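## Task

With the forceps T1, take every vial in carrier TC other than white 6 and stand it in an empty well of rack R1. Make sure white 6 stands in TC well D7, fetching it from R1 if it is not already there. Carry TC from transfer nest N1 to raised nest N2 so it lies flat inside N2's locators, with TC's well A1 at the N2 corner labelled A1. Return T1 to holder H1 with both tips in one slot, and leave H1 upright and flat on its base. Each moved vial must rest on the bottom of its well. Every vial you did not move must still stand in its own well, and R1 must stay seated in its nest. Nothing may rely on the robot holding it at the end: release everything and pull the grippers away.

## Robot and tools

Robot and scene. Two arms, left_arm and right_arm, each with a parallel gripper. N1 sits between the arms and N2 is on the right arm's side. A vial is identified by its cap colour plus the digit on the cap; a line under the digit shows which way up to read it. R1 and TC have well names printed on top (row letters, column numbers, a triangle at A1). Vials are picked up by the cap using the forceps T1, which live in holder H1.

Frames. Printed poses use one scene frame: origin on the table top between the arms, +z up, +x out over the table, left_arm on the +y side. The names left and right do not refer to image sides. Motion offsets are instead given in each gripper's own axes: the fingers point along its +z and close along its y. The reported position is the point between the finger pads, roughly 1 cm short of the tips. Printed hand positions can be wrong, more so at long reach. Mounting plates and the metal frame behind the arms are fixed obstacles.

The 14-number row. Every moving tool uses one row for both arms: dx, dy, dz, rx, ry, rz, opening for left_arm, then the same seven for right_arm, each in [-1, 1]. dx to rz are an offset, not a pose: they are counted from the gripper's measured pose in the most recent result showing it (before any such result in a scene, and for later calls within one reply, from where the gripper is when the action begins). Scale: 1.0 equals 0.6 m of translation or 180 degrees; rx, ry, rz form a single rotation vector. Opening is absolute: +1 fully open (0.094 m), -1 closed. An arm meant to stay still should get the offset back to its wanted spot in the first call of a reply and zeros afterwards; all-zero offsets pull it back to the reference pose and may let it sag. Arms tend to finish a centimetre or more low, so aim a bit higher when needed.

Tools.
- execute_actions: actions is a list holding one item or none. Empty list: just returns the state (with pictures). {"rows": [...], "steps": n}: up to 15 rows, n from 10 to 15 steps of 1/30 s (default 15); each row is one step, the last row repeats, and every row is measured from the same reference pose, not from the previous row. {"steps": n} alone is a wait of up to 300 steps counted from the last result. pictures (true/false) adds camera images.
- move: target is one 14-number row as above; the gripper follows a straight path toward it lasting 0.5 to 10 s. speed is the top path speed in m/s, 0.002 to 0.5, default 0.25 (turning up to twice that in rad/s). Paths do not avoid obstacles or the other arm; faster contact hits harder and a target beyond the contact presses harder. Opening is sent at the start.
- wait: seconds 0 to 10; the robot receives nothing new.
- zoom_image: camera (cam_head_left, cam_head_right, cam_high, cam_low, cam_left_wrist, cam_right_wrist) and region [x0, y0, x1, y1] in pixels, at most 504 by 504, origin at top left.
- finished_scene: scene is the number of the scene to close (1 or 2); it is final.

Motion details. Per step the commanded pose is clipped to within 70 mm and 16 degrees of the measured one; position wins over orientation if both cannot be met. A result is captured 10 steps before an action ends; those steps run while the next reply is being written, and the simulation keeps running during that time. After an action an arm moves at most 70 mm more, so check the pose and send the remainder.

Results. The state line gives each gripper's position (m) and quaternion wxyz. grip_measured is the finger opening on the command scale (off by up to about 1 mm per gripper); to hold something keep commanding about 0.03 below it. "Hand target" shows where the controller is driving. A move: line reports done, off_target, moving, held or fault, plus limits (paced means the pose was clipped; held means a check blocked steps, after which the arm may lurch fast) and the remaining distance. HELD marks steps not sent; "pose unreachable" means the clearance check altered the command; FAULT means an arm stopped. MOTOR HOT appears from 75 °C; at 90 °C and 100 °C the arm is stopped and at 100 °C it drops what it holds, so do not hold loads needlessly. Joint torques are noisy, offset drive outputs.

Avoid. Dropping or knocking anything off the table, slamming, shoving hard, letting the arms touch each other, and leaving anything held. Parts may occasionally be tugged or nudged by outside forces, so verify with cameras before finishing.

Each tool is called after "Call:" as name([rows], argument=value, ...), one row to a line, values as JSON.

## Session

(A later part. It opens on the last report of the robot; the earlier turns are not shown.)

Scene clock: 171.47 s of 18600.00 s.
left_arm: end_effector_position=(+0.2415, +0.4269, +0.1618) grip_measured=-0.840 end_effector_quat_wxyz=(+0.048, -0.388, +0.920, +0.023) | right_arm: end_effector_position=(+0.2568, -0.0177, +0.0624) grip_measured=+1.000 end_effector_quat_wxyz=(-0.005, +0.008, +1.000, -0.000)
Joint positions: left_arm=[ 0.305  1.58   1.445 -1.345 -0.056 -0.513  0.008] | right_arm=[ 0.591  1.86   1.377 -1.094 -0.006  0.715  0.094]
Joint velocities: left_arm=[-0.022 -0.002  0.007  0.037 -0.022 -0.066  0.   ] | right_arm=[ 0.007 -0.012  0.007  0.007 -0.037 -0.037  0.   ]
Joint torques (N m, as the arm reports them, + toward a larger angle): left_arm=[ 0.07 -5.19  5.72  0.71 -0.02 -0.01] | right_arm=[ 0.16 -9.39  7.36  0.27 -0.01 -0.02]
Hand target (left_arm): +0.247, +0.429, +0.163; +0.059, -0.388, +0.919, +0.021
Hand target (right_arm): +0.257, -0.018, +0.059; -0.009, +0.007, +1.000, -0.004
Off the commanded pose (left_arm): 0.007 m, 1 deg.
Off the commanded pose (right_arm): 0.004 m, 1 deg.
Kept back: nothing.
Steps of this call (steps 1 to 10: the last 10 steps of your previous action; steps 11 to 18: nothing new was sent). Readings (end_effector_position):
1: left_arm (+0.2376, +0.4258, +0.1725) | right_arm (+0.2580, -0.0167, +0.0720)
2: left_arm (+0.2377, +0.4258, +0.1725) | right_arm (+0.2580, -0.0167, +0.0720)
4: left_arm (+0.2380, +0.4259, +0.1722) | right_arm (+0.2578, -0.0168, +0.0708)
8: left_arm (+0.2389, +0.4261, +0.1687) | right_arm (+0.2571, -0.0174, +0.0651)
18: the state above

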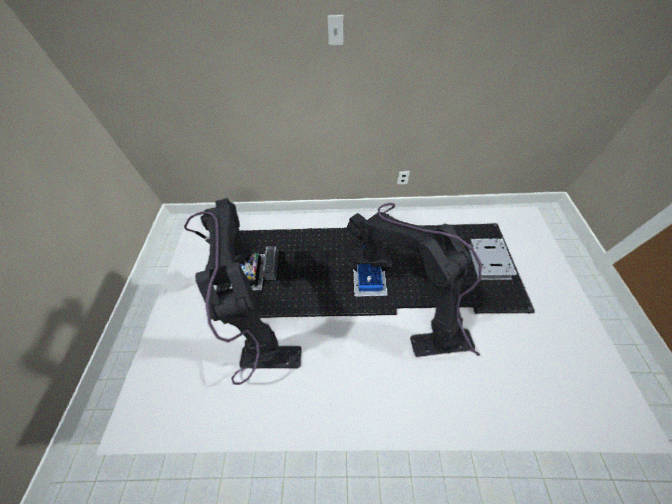

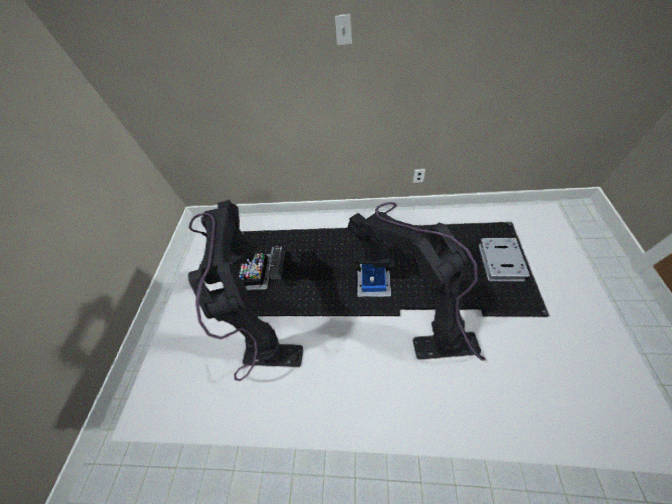

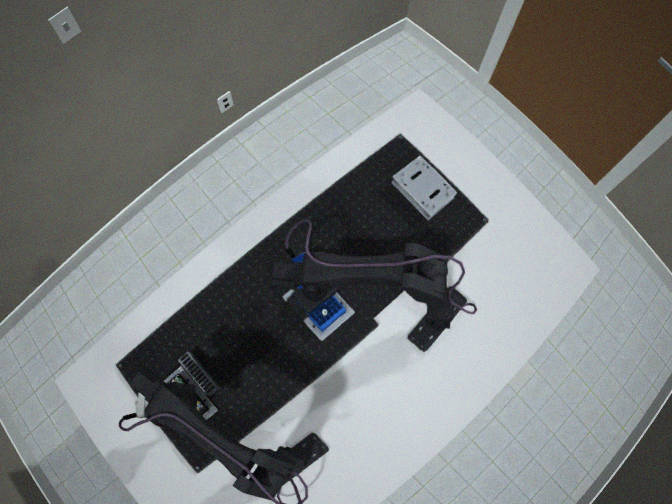

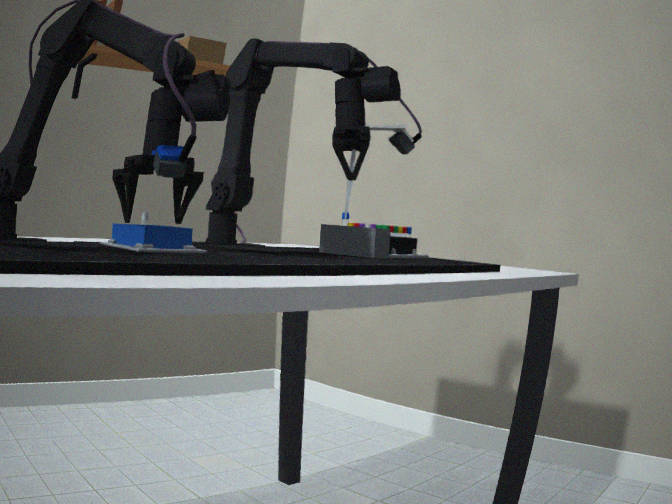

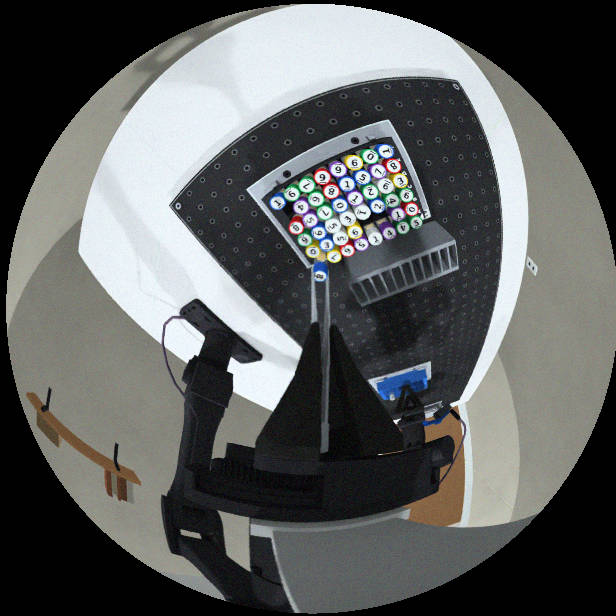

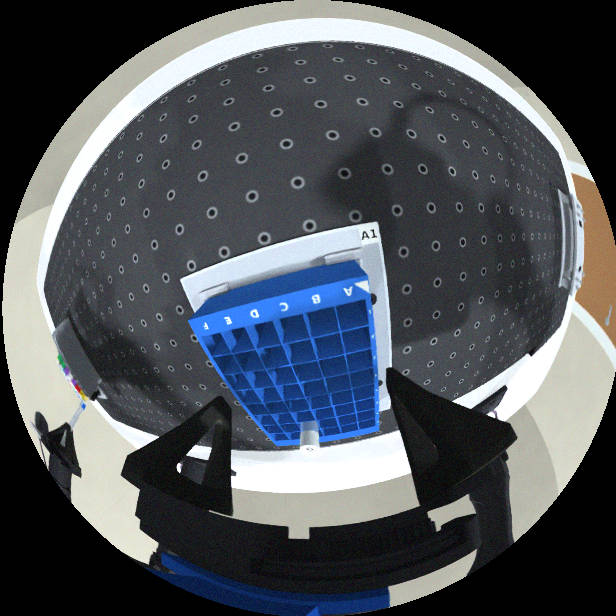

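Call:
execute_actions([
  {"rows": [[-0.0097,-0.0056,0.0021,0.0028,-0.0050,-0.0003,-0.85,0.0030,-0.0026,0.0138,0.0033,0.0039,0,1],[-0.0099,-0.0058,0.0039,0.0023,-0.0041,-0.0002,-0.85,0.0030,-0.0026,0.0163,0.0033,0.0039,0,1],[-0.0102,-0.0061,0.0058,0.0018,-0.0032,-0.0002,-0.85,0.0030,-0.0026,0.0188,0.0033,0.0039,0,1],[-0.0104,-0.0063,0.0076,0.0013,-0.0023,-0.0001,-0.85,0.0030,-0.0026,0.0213,0.0033,0.0039,0,1],[-0.0106,-0.0066,0.0094,0.0007,-0.0014,-0.0001,-0.85,0.0030,-0.0026,0.0238,0.0033,0.0039,0,1],[-0.0109,-0.0068,0.0113,0.0002,-0.0005,0,-0.85,0.0030,-0.0026,0.0263,0.0033,0.0039,0,1],[-0.0111,-0.0071,0.0131,-0.0003,0.0004,0.0001,-0.85,0.0030,-0.0026,0.0288,0.0033,0.0039,0,1],[-0.0114,-0.0073,0.0150,-0.0008,0.0013,0.0001,-0.85,0.0030,-0.0026,0.0313,0.0033,0.0039,0,1],[-0.0116,-0.0075,0.0168,-0.0013,0.0023,0.0002,-0.85,0.0030,-0.0026,0.0338,0.0033,0.0039,0,1],[-0.0118,-0.0078,0.0186,-0.0018,0.0032,0.0002,-0.85,0.0030,-0.0026,0.0363,0.0033,0.0039,0,1],[-0.0121,-0.0080,0.0205,-0.0023,0.0041,0.0003,-0.85,0.0030,-0.0026,0.0388,0.0033,0.0039,0,1],[-0.0123,-0.0083,0.0223,-0.0029,0.0050,0.0003,-0.85,0.0030,-0.0026,0.0413,0.0033,0.0039,0,1],[-0.0125,-0.0085,0.0241,-0.0034,0.0059,0.0004,-0.85,0.0030,-0.0026,0.0438,0.0033,0.0039,0,1],[-0.0128,-0.0088,0.0260,-0.0039,0.0068,0.0004,-0.85,0.0030,-0.0026,0.0463,0.0033,0.0039,0,1],[-0.0130,-0.0090,0.0274,-0.0043,0.0075,0.0005,-0.85,0.0030,-0.0026,0.0483,0.0033,0.0039,0,1]], "steps": 15},
])

Call:
wait(seconds=0.25)

Call:
zoom_image(camera="cam_left_wrist", region=[280, 210, 370, 300])

Call:
zoom_image(camera="cam_low", region=[320, 185, 390, 240])

Call:
zoom_image(camera="cam_right_wrist", region=[170, 250, 430, 490])

Scene clock: 174.17 s of 18600.00 s.
left_arm: end_effector_position=(+0.2418, +0.4270, +0.1603) grip_measured=-0.840 end_effector_quat_wxyz=(+0.045, -0.388, +0.920, +0.023) | right_arm: end_effector_position=(+0.2582, -0.0165, +0.0613) grip_measured=+1.000 end_effector_quat_wxyz=(-0.001, +0.008, +1.000, +0.003)
Joint positions: left_arm=[ 0.305  1.586  1.445 -1.345 -0.056 -0.513  0.008] | right_arm=[ 0.591  1.86   1.372 -1.081 -0.006  0.715  0.094]
Joint velocities: left_arm=[-0.002  0.085  0.007  0.022 -0.007 -0.066  0.   ] | right_arm=[ 0.002 -0.002 -0.1    0.183 -0.022  0.022  0.   ]
Joint torques (N m, as the arm reports them, + toward a larger angle): left_arm=[ 0.04 -4.59  5.65  0.71 -0.04 -0.02] | right_arm=[ 0.12 -8.97  5.5   0.3   0.   -0.02]
Steps of this call (steps 1 to 76: nothing new was sent; steps 77 to 81: the first 5 steps of this action). Readings (end_effector_position):
77: left_arm (+0.2415, +0.4269, +0.1618) | right_arm (+0.2569, -0.0176, +0.0624)
78: left_arm (+0.2415, +0.4269, +0.1618) | right_arm (+0.2571, -0.0174, +0.0624)
80: left_arm (+0.2417, +0.4270, +0.1611) | right_arm (+0.2580, -0.0167, +0.0620)
81: the state above

Scene clock: 174.77 s of 18600.00 s.
left_arm: end_effector_position=(+0.2459, +0.4282, +0.1459) grip_measured=-0.840 end_effector_quat_wxyz=(+0.024, -0.388, +0.921, +0.025) | right_arm: end_effector_position=(+0.2571, -0.0175, +0.0421) grip_measured=+1.000 end_effector_quat_wxyz=(-0.004, +0.008, +1.000, +0.000)
Joint positions: left_arm=[ 0.305  1.638  1.445 -1.335 -0.056 -0.513  0.008] | right_arm=[ 0.591  1.882  1.322 -1.017 -0.006  0.715  0.094]
Joint velocities: left_arm=[-0.002  0.012 -0.012 -0.051 -0.051 -0.125  0.001] | right_arm=[ 0.007 -0.012 -0.007  0.081  0.037 -0.11   0.   ]
Joint torques (N m, as the arm reports them, + toward a larger angle): left_arm=[ 0.02 -5.54  5.68  0.6  -0.01 -0.02] | right_arm=[ 0.13 -9.43  5.89  0.32 -0.01 -0.01]
Hand target (left_arm): +0.252, +0.430, +0.146; +0.035, -0.388, +0.921, +0.024
Hand target (right_arm): +0.254, -0.019, +0.034; -0.011, +0.008, +1.000, -0.005
Off the commanded pose (left_arm): 0.006 m, 1 deg.
Off the commanded pose (right_arm): 0.009 m, 1 deg.
Kept back: nothing.
Steps of this call (steps 1 to 10: the last 10 steps of your previous action; steps 11 to 18: nothing new was sent). Readings (end_effector_position):
1: left_arm (+0.2420, +0.4271, +0.1592) | right_arm (+0.2582, -0.0165, +0.0602)
2: left_arm (+0.2424, +0.4272, +0.1579) | right_arm (+0.2578, -0.0169, +0.0590)
4: left_arm (+0.2431, +0.4274, +0.1551) | right_arm (+0.2570, -0.0175, +0.0566)
8: left_arm (+0.2446, +0.4278, +0.1502) | right_arm (+0.2565, -0.0180, +0.0510)
18: the state above

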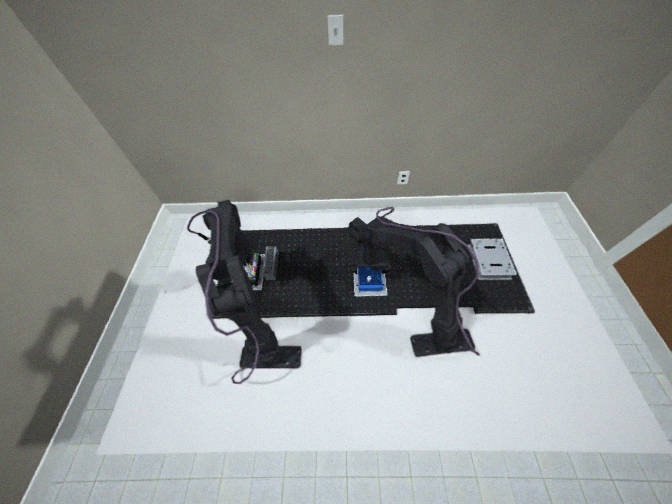

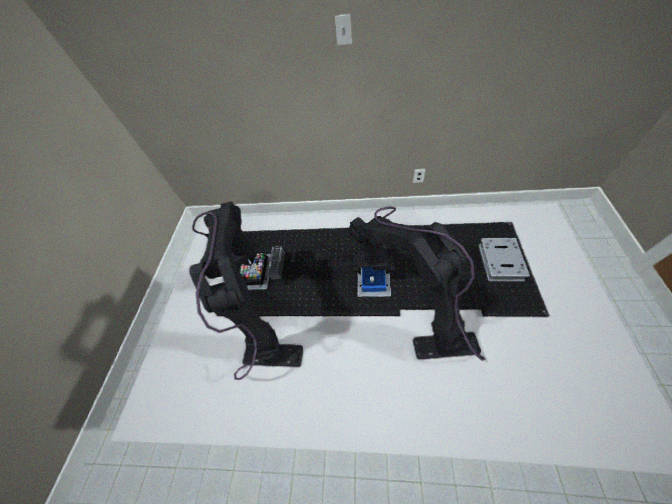

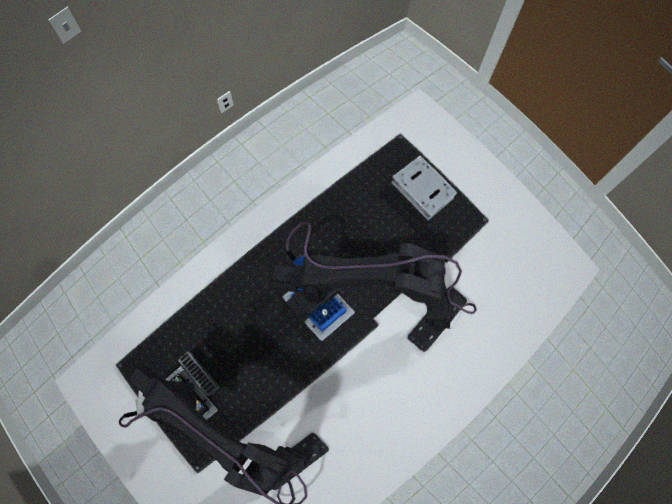

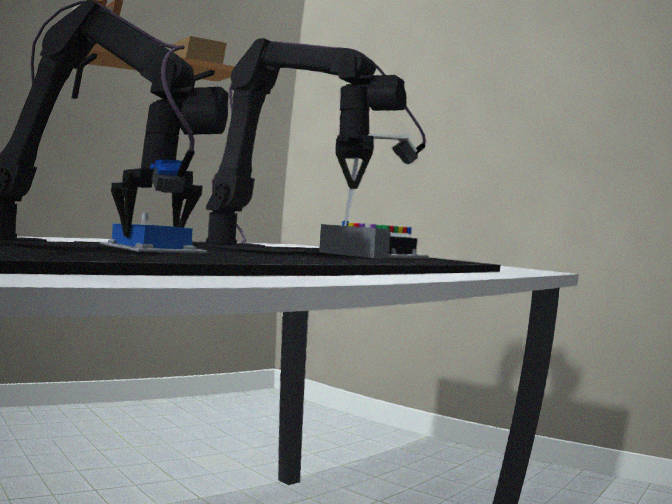

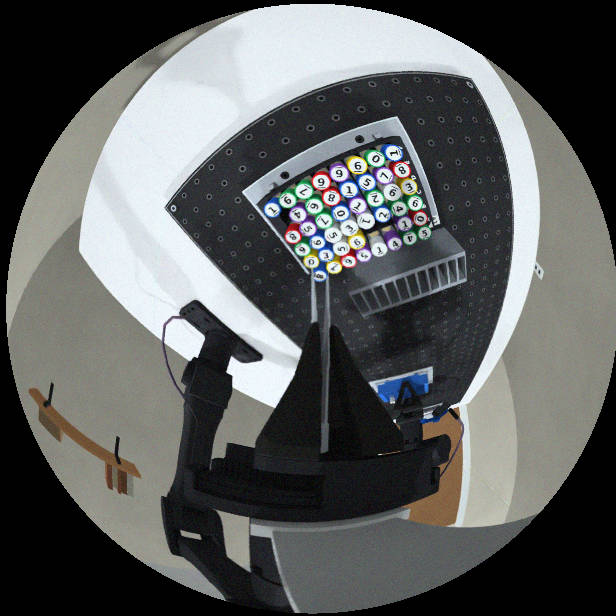

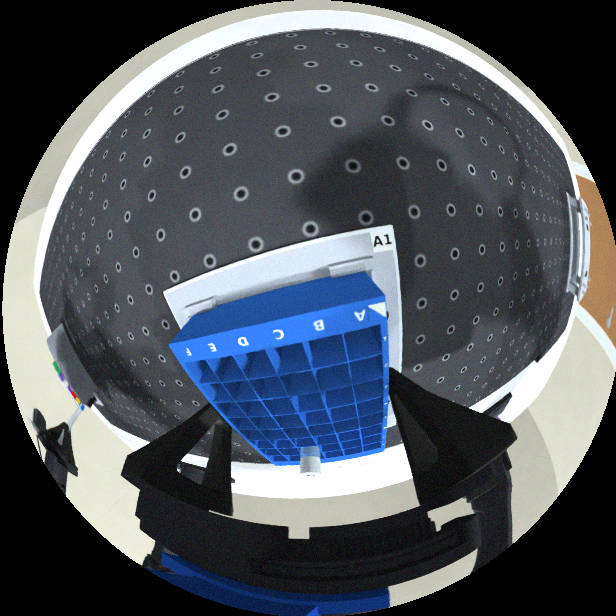

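Region (280, 210, 370, 300) of cam_left_wrist's 616x616 image, scaled by 5.600, with more detail than that image has.

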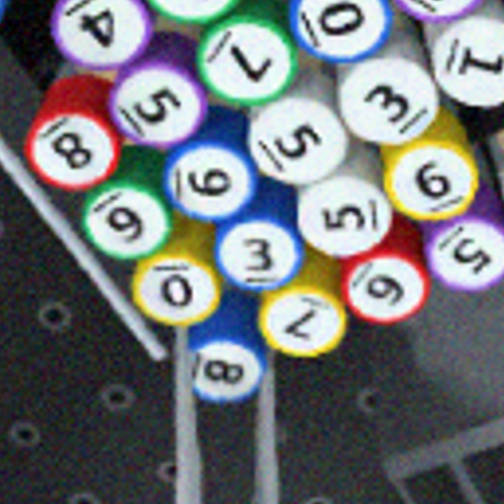

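Region (320, 185, 390, 240) of cam_low's 672x504 image, scaled by 7.200, with more detail than that image has; it fills the top 396 rows of this view, and the rest is white.

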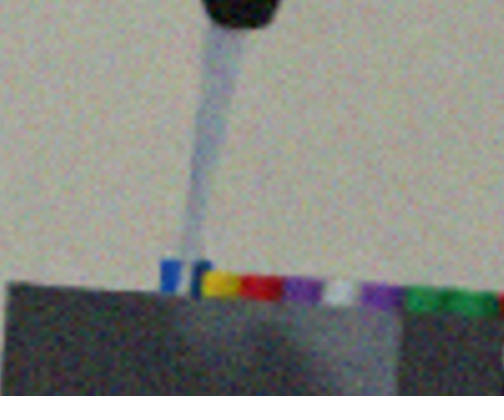

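Region (170, 250, 430, 490) of cam_right_wrist's 616x616 image, scaled by 1.938, with more detail than that image has; it fills the top 465 rows of this view, and the rest is white.

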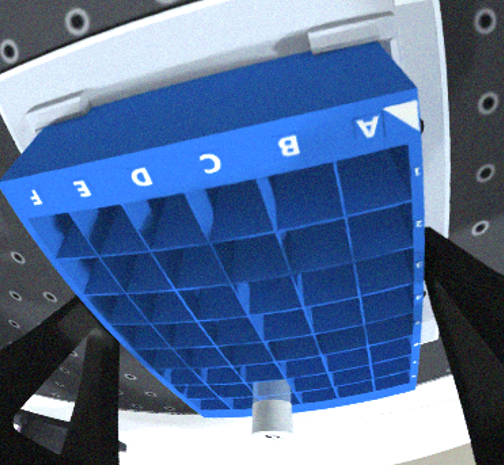

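Call:
execute_actions([
  {"rows": [[-0.0090,-0.0052,0.0030,0.0021,-0.0039,-0.0002,-0.85,0,0,0,0,0,0,0.95],[-0.0091,-0.0054,0.0048,0.0015,-0.0028,-0.0002,-0.85,0,0,0,0,0,0,0.92],[-0.0091,-0.0054,0.0048,0.0015,-0.0028,-0.0002,-0.85,0,0,0,0,0,0,0.90],[-0.0091,-0.0054,0.0048,0.0015,-0.0028,-0.0002,-0.85,0,0,0,0,0,0,0.88],[-0.0091,-0.0054,0.0048,0.0015,-0.0028,-0.0002,-0.85,0,0,0,0,0,0,0.865],[-0.0091,-0.0054,0.0048,0.0015,-0.0028,-0.0002,-0.85,0,0,0,0,0,0,0.85],[-0.0091,-0.0054,0.0048,0.0015,-0.0028,-0.0002,-0.85,0,0,0,0,0,0,0.84],[-0.0091,-0.0054,0.0048,0.0015,-0.0028,-0.0002,-0.85,0,0,0,0,0,0,0.83],[-0.0091,-0.0054,0.0048,0.0015,-0.0028,-0.0002,-0.85,0,0,0,0,0,0,0.82],[-0.0091,-0.0054,0.0048,0.0015,-0.0028,-0.0002,-0.85,0,0,0,0,0,0,0.81],[-0.0091,-0.0054,0.0048,0.0015,-0.0028,-0.0002,-0.85,0,0,0,0,0,0,0.80],[-0.0091,-0.0054,0.0048,0.0015,-0.0028,-0.0002,-0.85,0,0,0,0,0,0,0.79]], "steps": 13},
])

Call:
wait(seconds=0.1)

Call:
zoom_image(camera="cam_low", region=[320, 185, 390, 240])

Scene clock: 175.80 s of 18600.00 s.
left_arm: end_effector_position=(+0.2459, +0.4282, +0.1459) grip_measured=-0.840 end_effector_quat_wxyz=(+0.024, -0.388, +0.921, +0.025) | right_arm: end_effector_position=(+0.2578, -0.0169, +0.0421) grip_measured=+0.913 end_effector_quat_wxyz=(-0.003, +0.008, +1.000, +0.001)
Joint positions: left_arm=[ 0.305  1.638  1.445 -1.335 -0.056 -0.513  0.008] | right_arm=[ 0.591  1.882  1.322 -1.013 -0.006  0.715  0.09 ]
Joint velocities: left_arm=[-0.002 -0.007 -0.022 -0.051 -0.022  0.022 -0.001] | right_arm=[ 0.017  0.007 -0.002  0.022 -0.037  0.051 -0.019]
Joint torques (N m, as the arm reports them, + toward a larger angle): left_arm=[ 0.07 -4.74  5.73  0.61 -0.03 -0.01] | right_arm=[  0.02 -10.72   6.93   0.27  -0.01  -0.01]
Steps of this call (steps 1 to 28: nothing new was sent; steps 29 to 31: the first 3 steps of this action). Readings (end_effector_position):
29: left_arm (+0.2459, +0.4282, +0.1459) | right_arm (+0.2578, -0.0169, +0.0421)
30: left_arm (+0.2459, +0.4282, +0.1459) | right_arm (+0.2578, -0.0169, +0.0421)
31: the state above

Scene clock: 176.23 s of 18600.00 s.
left_arm: end_effector_position=(+0.2459, +0.4282, +0.1459) grip_measured=-0.840 end_effector_quat_wxyz=(+0.024, -0.388, +0.921, +0.025) | right_arm: end_effector_position=(+0.2577, -0.0178, +0.0421) grip_measured=+0.806 end_effector_quat_wxyz=(-0.003, +0.007, +1.000, -0.001)
Joint positions: left_arm=[ 0.305  1.638  1.445 -1.335 -0.056 -0.513  0.008] | right_arm=[ 0.591  1.882  1.322 -1.016 -0.002  0.714  0.085]
Joint velocities: left_arm=[-0.002  0.007  0.007  0.022  0.007  0.037 -0.   ] | right_arm=[ 0.007 -0.002 -0.012 -0.037 -0.022 -0.022  0.001]
Joint torques (N m, as the arm reports them, + toward a larger angle): left_arm=[ 0.07 -4.75  5.65  0.61 -0.01 -0.03] | right_arm=[  0.05 -10.71   6.95   0.28  -0.04  -0.03]
Hand target (left_arm): +0.252, +0.430, +0.143; +0.029, -0.388, +0.921, +0.025
Hand target (right_arm): +0.257, -0.017, +0.042; -0.004, +0.008, +1.000, +0.000
Off the commanded pose (left_arm): 0.007 m, 1 deg.
Off the commanded pose (right_arm): 0.001 m, 0 deg.
Kept back: nothing.
Steps of this call (steps 1 to 10: the last 10 steps of your previous action; steps 11 to 13: nothing new was sent). Readings (end_effector_position):
1: left_arm (+0.2459, +0.4282, +0.1459) | right_arm (+0.2578, -0.0169, +0.0421)
2: left_arm (+0.2459, +0.4282, +0.1459) | right_arm (+0.2578, -0.0169, +0.0421)
4: left_arm (+0.2459, +0.4282, +0.1459) | right_arm (+0.2578, -0.0174, +0.0421)
8: left_arm (+0.2459, +0.4282, +0.1459) | right_arm (+0.2577, -0.0178, +0.0421)
13: the state above

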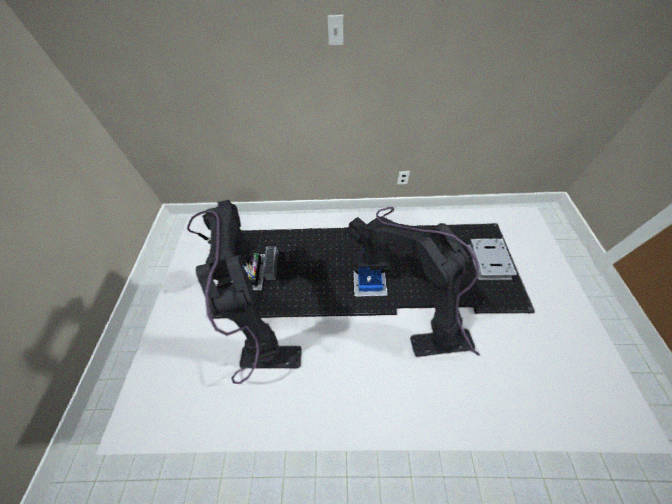

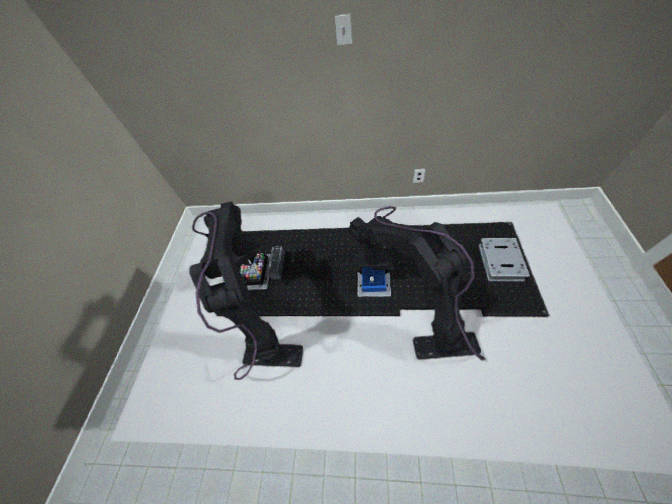

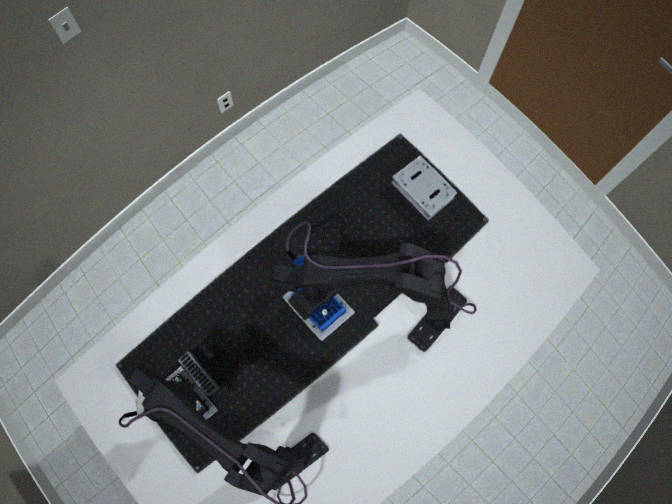

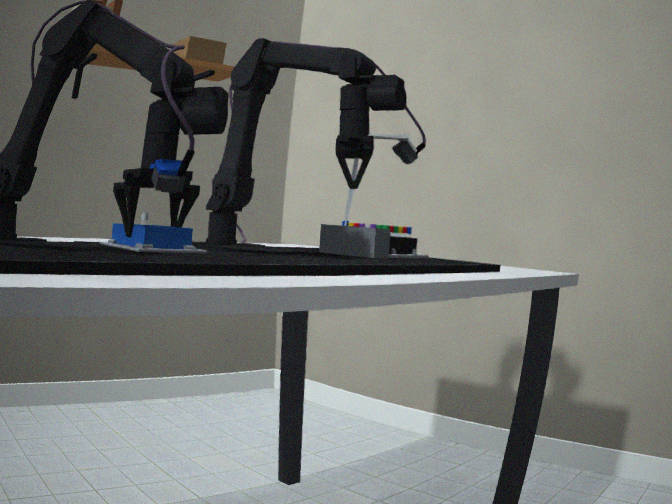

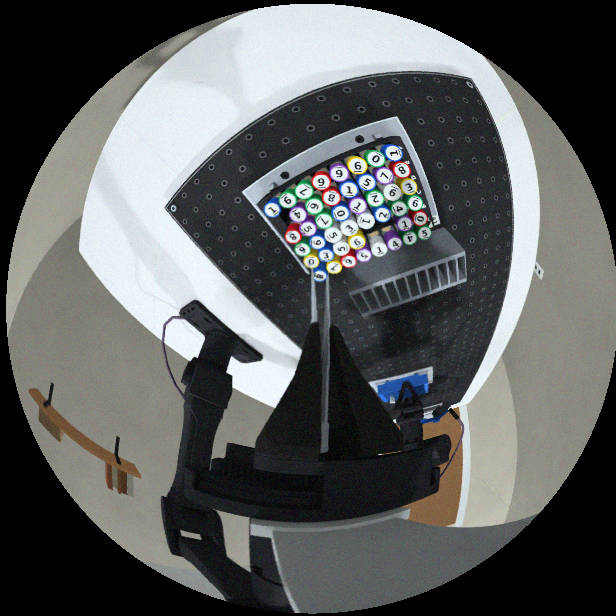

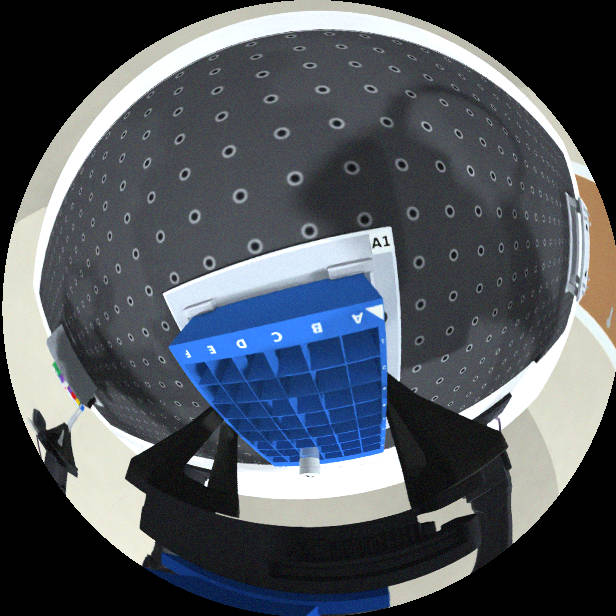

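Region (320, 185, 390, 240) of cam_low's 672x504 image, scaled by 7.200, with more detail than that image has; it fills the top 396 rows of this view, and the rest is white.

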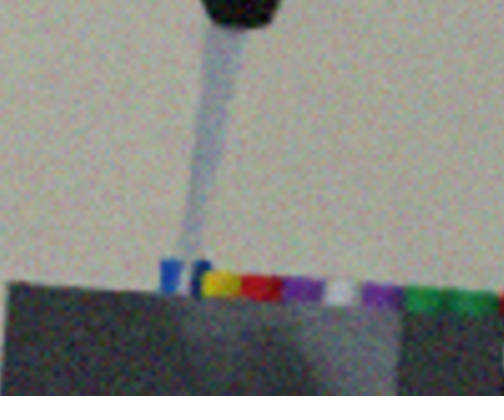

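Call:
execute_actions(actions=[])

Scene clock: 178.00 s of 18600.00 s.
left_arm: end_effector_position=(+0.2459, +0.4282, +0.1459) grip_measured=-0.840 end_effector_quat_wxyz=(+0.024, -0.388, +0.921, +0.025) | right_arm: end_effector_position=(+0.2577, -0.0178, +0.0421) grip_measured=+0.806 end_effector_quat_wxyz=(-0.003, +0.007, +1.000, -0.001)
Joint positions: left_arm=[ 0.305  1.638  1.445 -1.335 -0.056 -0.513  0.008] | right_arm=[ 0.591  1.882  1.322 -1.016 -0.002  0.714  0.085]
Joint velocities: left_arm=[ 0.017 -0.007  0.027 -0.022 -0.11   0.051  0.   ] | right_arm=[-0.007 -0.002 -0.007 -0.037 -0.037  0.051  0.001]
Joint torques (N m, as the arm reports them, + toward a larger angle): left_arm=[ 0.03 -4.74  5.74  0.59 -0.02 -0.03] | right_arm=[  0.04 -10.74   6.97   0.26  -0.04  -0.03]
Hand target (left_arm): +0.252, +0.430, +0.143; +0.029, -0.388, +0.921, +0.025
Hand target (right_arm): +0.257, -0.017, +0.042; -0.004, +0.008, +1.000, +0.000
Off the commanded pose (left_arm): 0.007 m, 1 deg.
Off the commanded pose (right_arm): 0.001 m, 0 deg.
Kept back: nothing.
Steps of this call (steps 1 to 53: nothing new was sent). Readings (end_effector_position):
1: left_arm (+0.2459, +0.4282, +0.1459) | right_arm (+0.2577, -0.0178, +0.0421)
2: left_arm (+0.2459, +0.4282, +0.1459) | right_arm (+0.2577, -0.0178, +0.0421)
4: left_arm (+0.2459, +0.4282, +0.1459) | right_arm (+0.2577, -0.0178, +0.0421)
8: left_arm (+0.2459, +0.4282, +0.1459) | right_arm (+0.2577, -0.0178, +0.0421)
53: the state above

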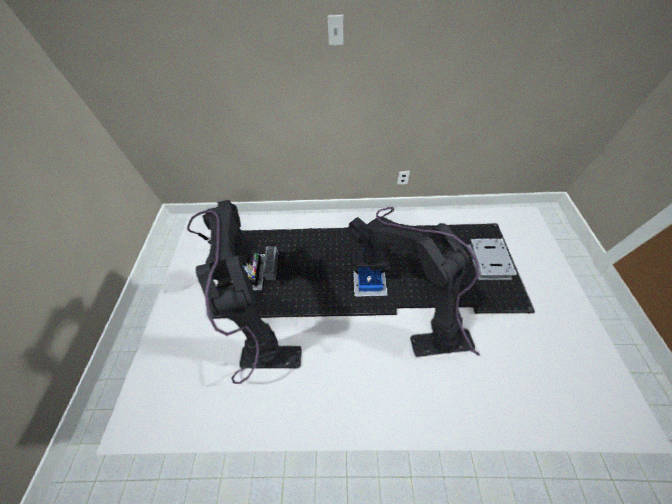

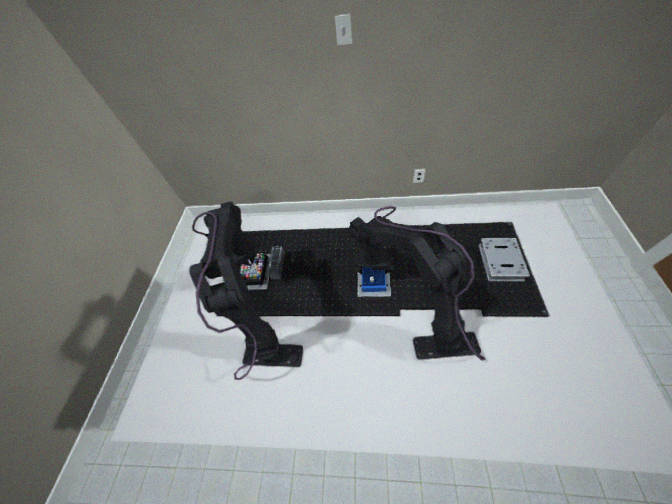

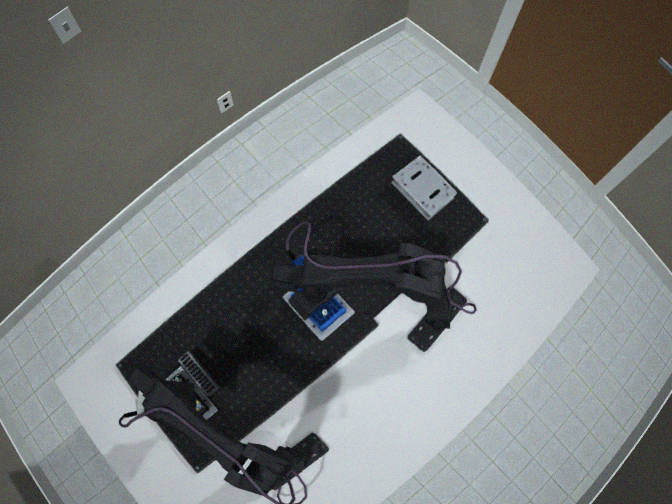

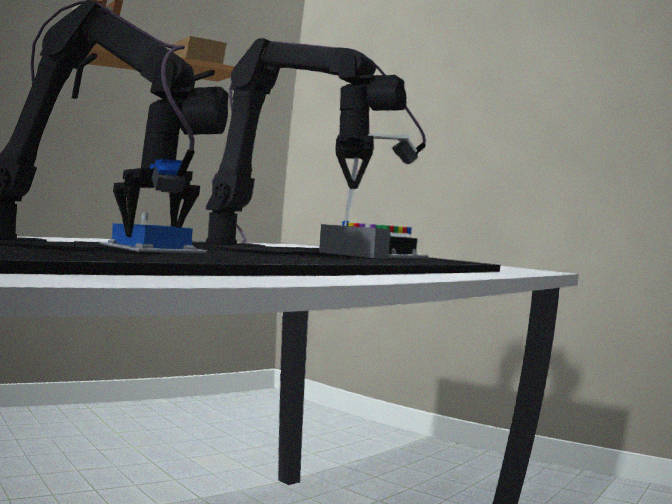

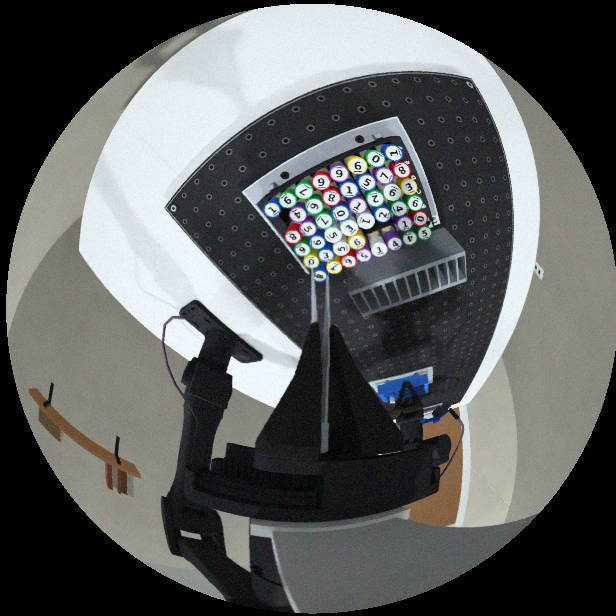

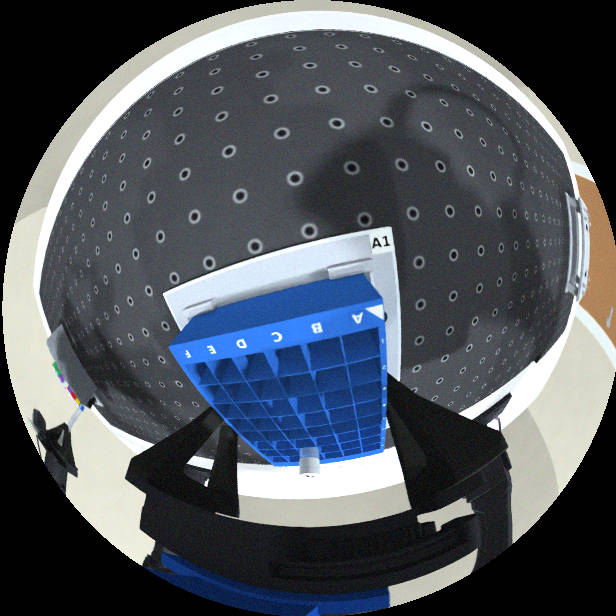

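Call:
execute_actions([
  {"rows": [[-0.0092,-0.0056,0.0076,0.0006,-0.0011,0,-0.85,0,0,0,0,0,0,0.78],[-0.0092,-0.0056,0.0076,0.0006,-0.0011,0,-0.85,0,0,0,0,0,0,0.775],[-0.0092,-0.0056,0.0085,0.0003,-0.0006,0,-0.85,0,0,0,0,0,0,0.775],[-0.0092,-0.0056,0.0085,0.0003,-0.0006,0,-0.85,0,0,0,0,0,0,0.775],[-0.0090,-0.0053,0.003,0.0021,-0.0039,0,-0.85,0,0,0,0,0,0,0.775]], "steps": 10},
])

Call:
execute_actions(actions=[])

Scene clock: 178.80 s of 18600.00 s.
left_arm: end_effector_position=(+0.2459, +0.4282, +0.1459) grip_measured=-0.840 end_effector_quat_wxyz=(+0.024, -0.388, +0.921, +0.025) | right_arm: end_effector_position=(+0.2577, -0.0178, +0.0421) grip_measured=+0.806 end_effector_quat_wxyz=(-0.003, +0.007, +1.000, -0.001)
Joint positions: left_arm=[ 0.305  1.638  1.445 -1.335 -0.056 -0.513  0.008] | right_arm=[ 0.591  1.882  1.322 -1.016 -0.002  0.714  0.085]
Joint velocities: left_arm=[-0.022 -0.007 -0.022  0.007 -0.007  0.037 -0.001] | right_arm=[ 0.012 -0.012  0.002  0.022  0.022 -0.051 -0.001]
Joint torques (N m, as the arm reports them, + toward a larger angle): left_arm=[ 0.02 -4.82  5.71  0.61 -0.03 -0.02] | right_arm=[  0.02 -10.74   6.97   0.28  -0.03  -0.03]
Kept back: the last 10 steps of this action.
Steps of this call (steps 1 to 24: nothing new was sent). Readings (end_effector_position):
1: left_arm (+0.2459, +0.4282, +0.1459) | right_arm (+0.2577, -0.0178, +0.0421)
2: left_arm (+0.2459, +0.4282, +0.1459) | right_arm (+0.2577, -0.0178, +0.0421)
4: left_arm (+0.2459, +0.4282, +0.1459) | right_arm (+0.2577, -0.0178, +0.0421)
8: left_arm (+0.2459, +0.4282, +0.1459) | right_arm (+0.2577, -0.0178, +0.0421)
24: the state above

Scene clock: 179.13 s of 18600.00 s.
left_arm: end_effector_position=(+0.2473, +0.4286, +0.1428) grip_measured=-0.840 end_effector_quat_wxyz=(+0.021, -0.388, +0.921, +0.026) | right_arm: end_effector_position=(+0.2578, -0.0179, +0.0421) grip_measured=+0.802 end_effector_quat_wxyz=(-0.002, +0.007, +1.000, -0.001)
Joint positions: left_arm=[ 0.305  1.649  1.445 -1.33  -0.056 -0.513  0.008] | right_arm=[ 0.591  1.882  1.322 -1.016 -0.002  0.714  0.085]
Joint velocities: left_arm=[ 0.002 -0.007  0.012 -0.007  0.022 -0.037  0.   ] | right_arm=[-0.007  0.002  0.007 -0.007 -0.037 -0.022 -0.   ]
Joint torques (N m, as the arm reports them, + toward a larger angle): left_arm=[-0.05 -5.91  5.72  0.56 -0.02 -0.01] | right_arm=[  0.08 -10.7    6.9    0.29  -0.01  -0.03]
Hand target (left_arm): +0.252, +0.430, +0.144; +0.032, -0.388, +0.921, +0.025
Hand target (right_arm): +0.258, -0.018, +0.042; -0.002, +0.007, +1.000, -0.001
Off the commanded pose (left_arm): 0.005 m, 1 deg.
Off the commanded pose (right_arm): 0.000 m, 0 deg.
Kept back: nothing.
Steps of this call (steps 1 to 10: the last 10 steps of your previous action). Readings (end_effector_position):
1: left_arm (+0.2459, +0.4282, +0.1455) | right_arm (+0.2578, -0.0179, +0.0421)
2: left_arm (+0.2460, +0.4282, +0.1449) | right_arm (+0.2578, -0.0179, +0.0421)
4: left_arm (+0.2464, +0.4283, +0.1429) | right_arm (+0.2578, -0.0179, +0.0421)
8: left_arm (+0.2473, +0.4286, +0.1428) | right_arm (+0.2578, -0.0179, +0.0421)
10: the state above

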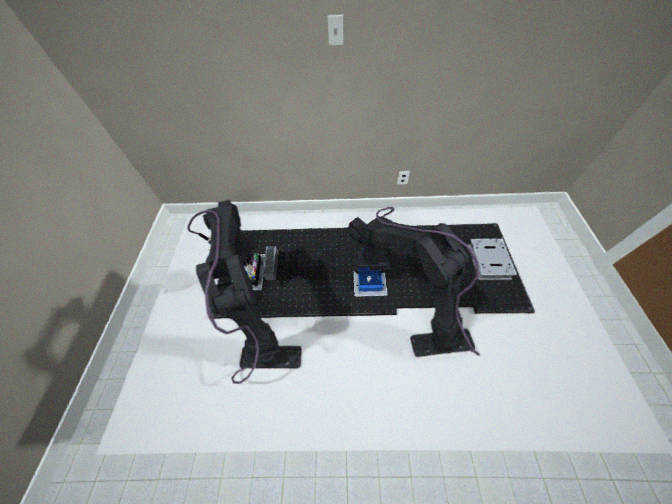

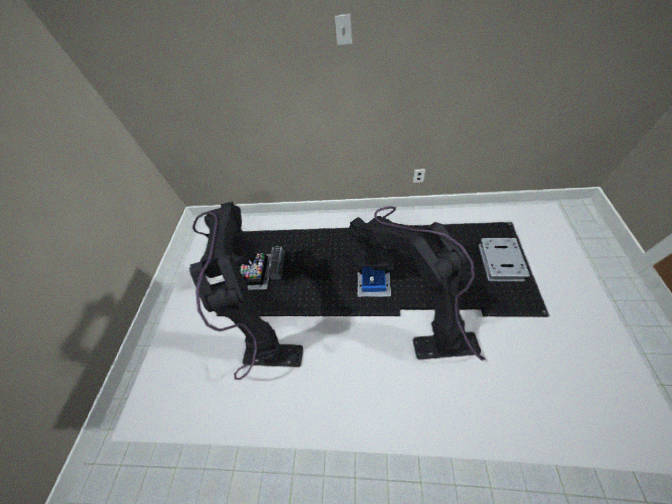

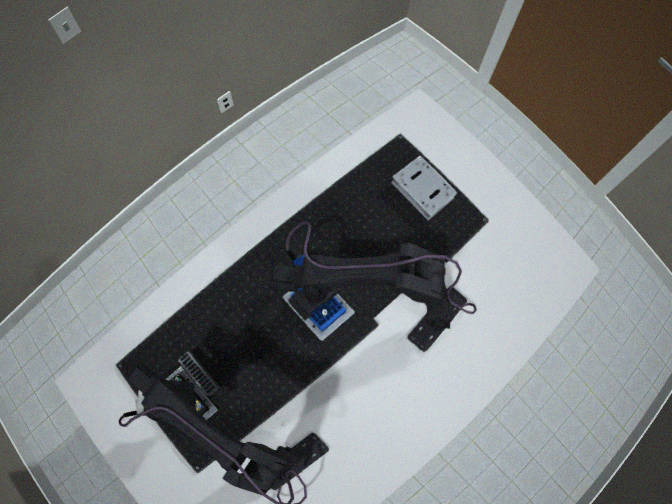

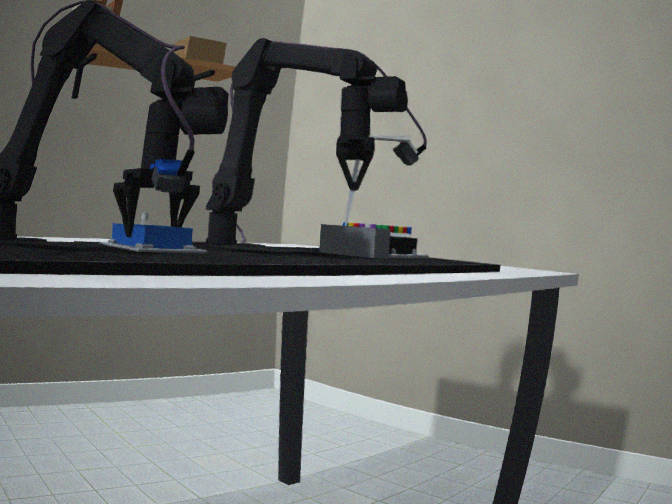

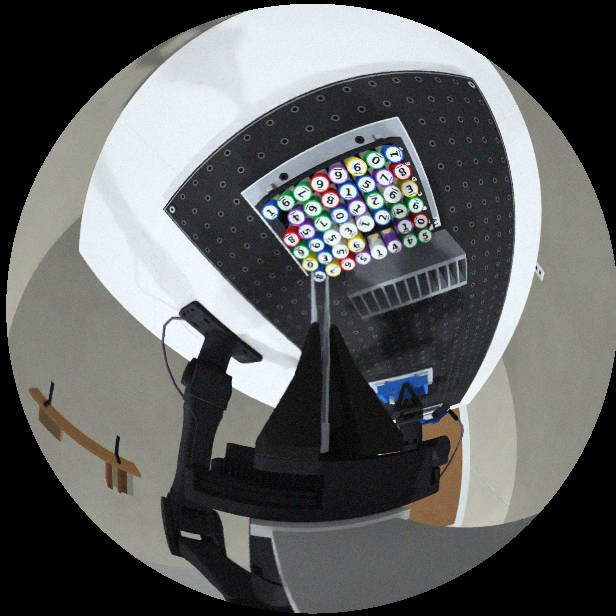

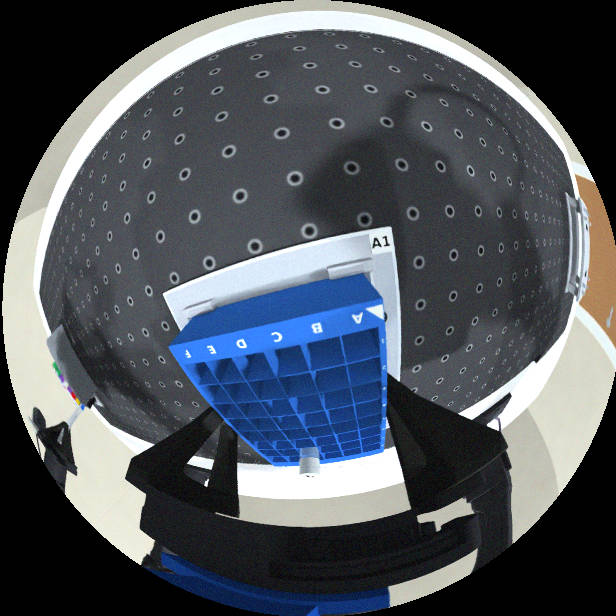

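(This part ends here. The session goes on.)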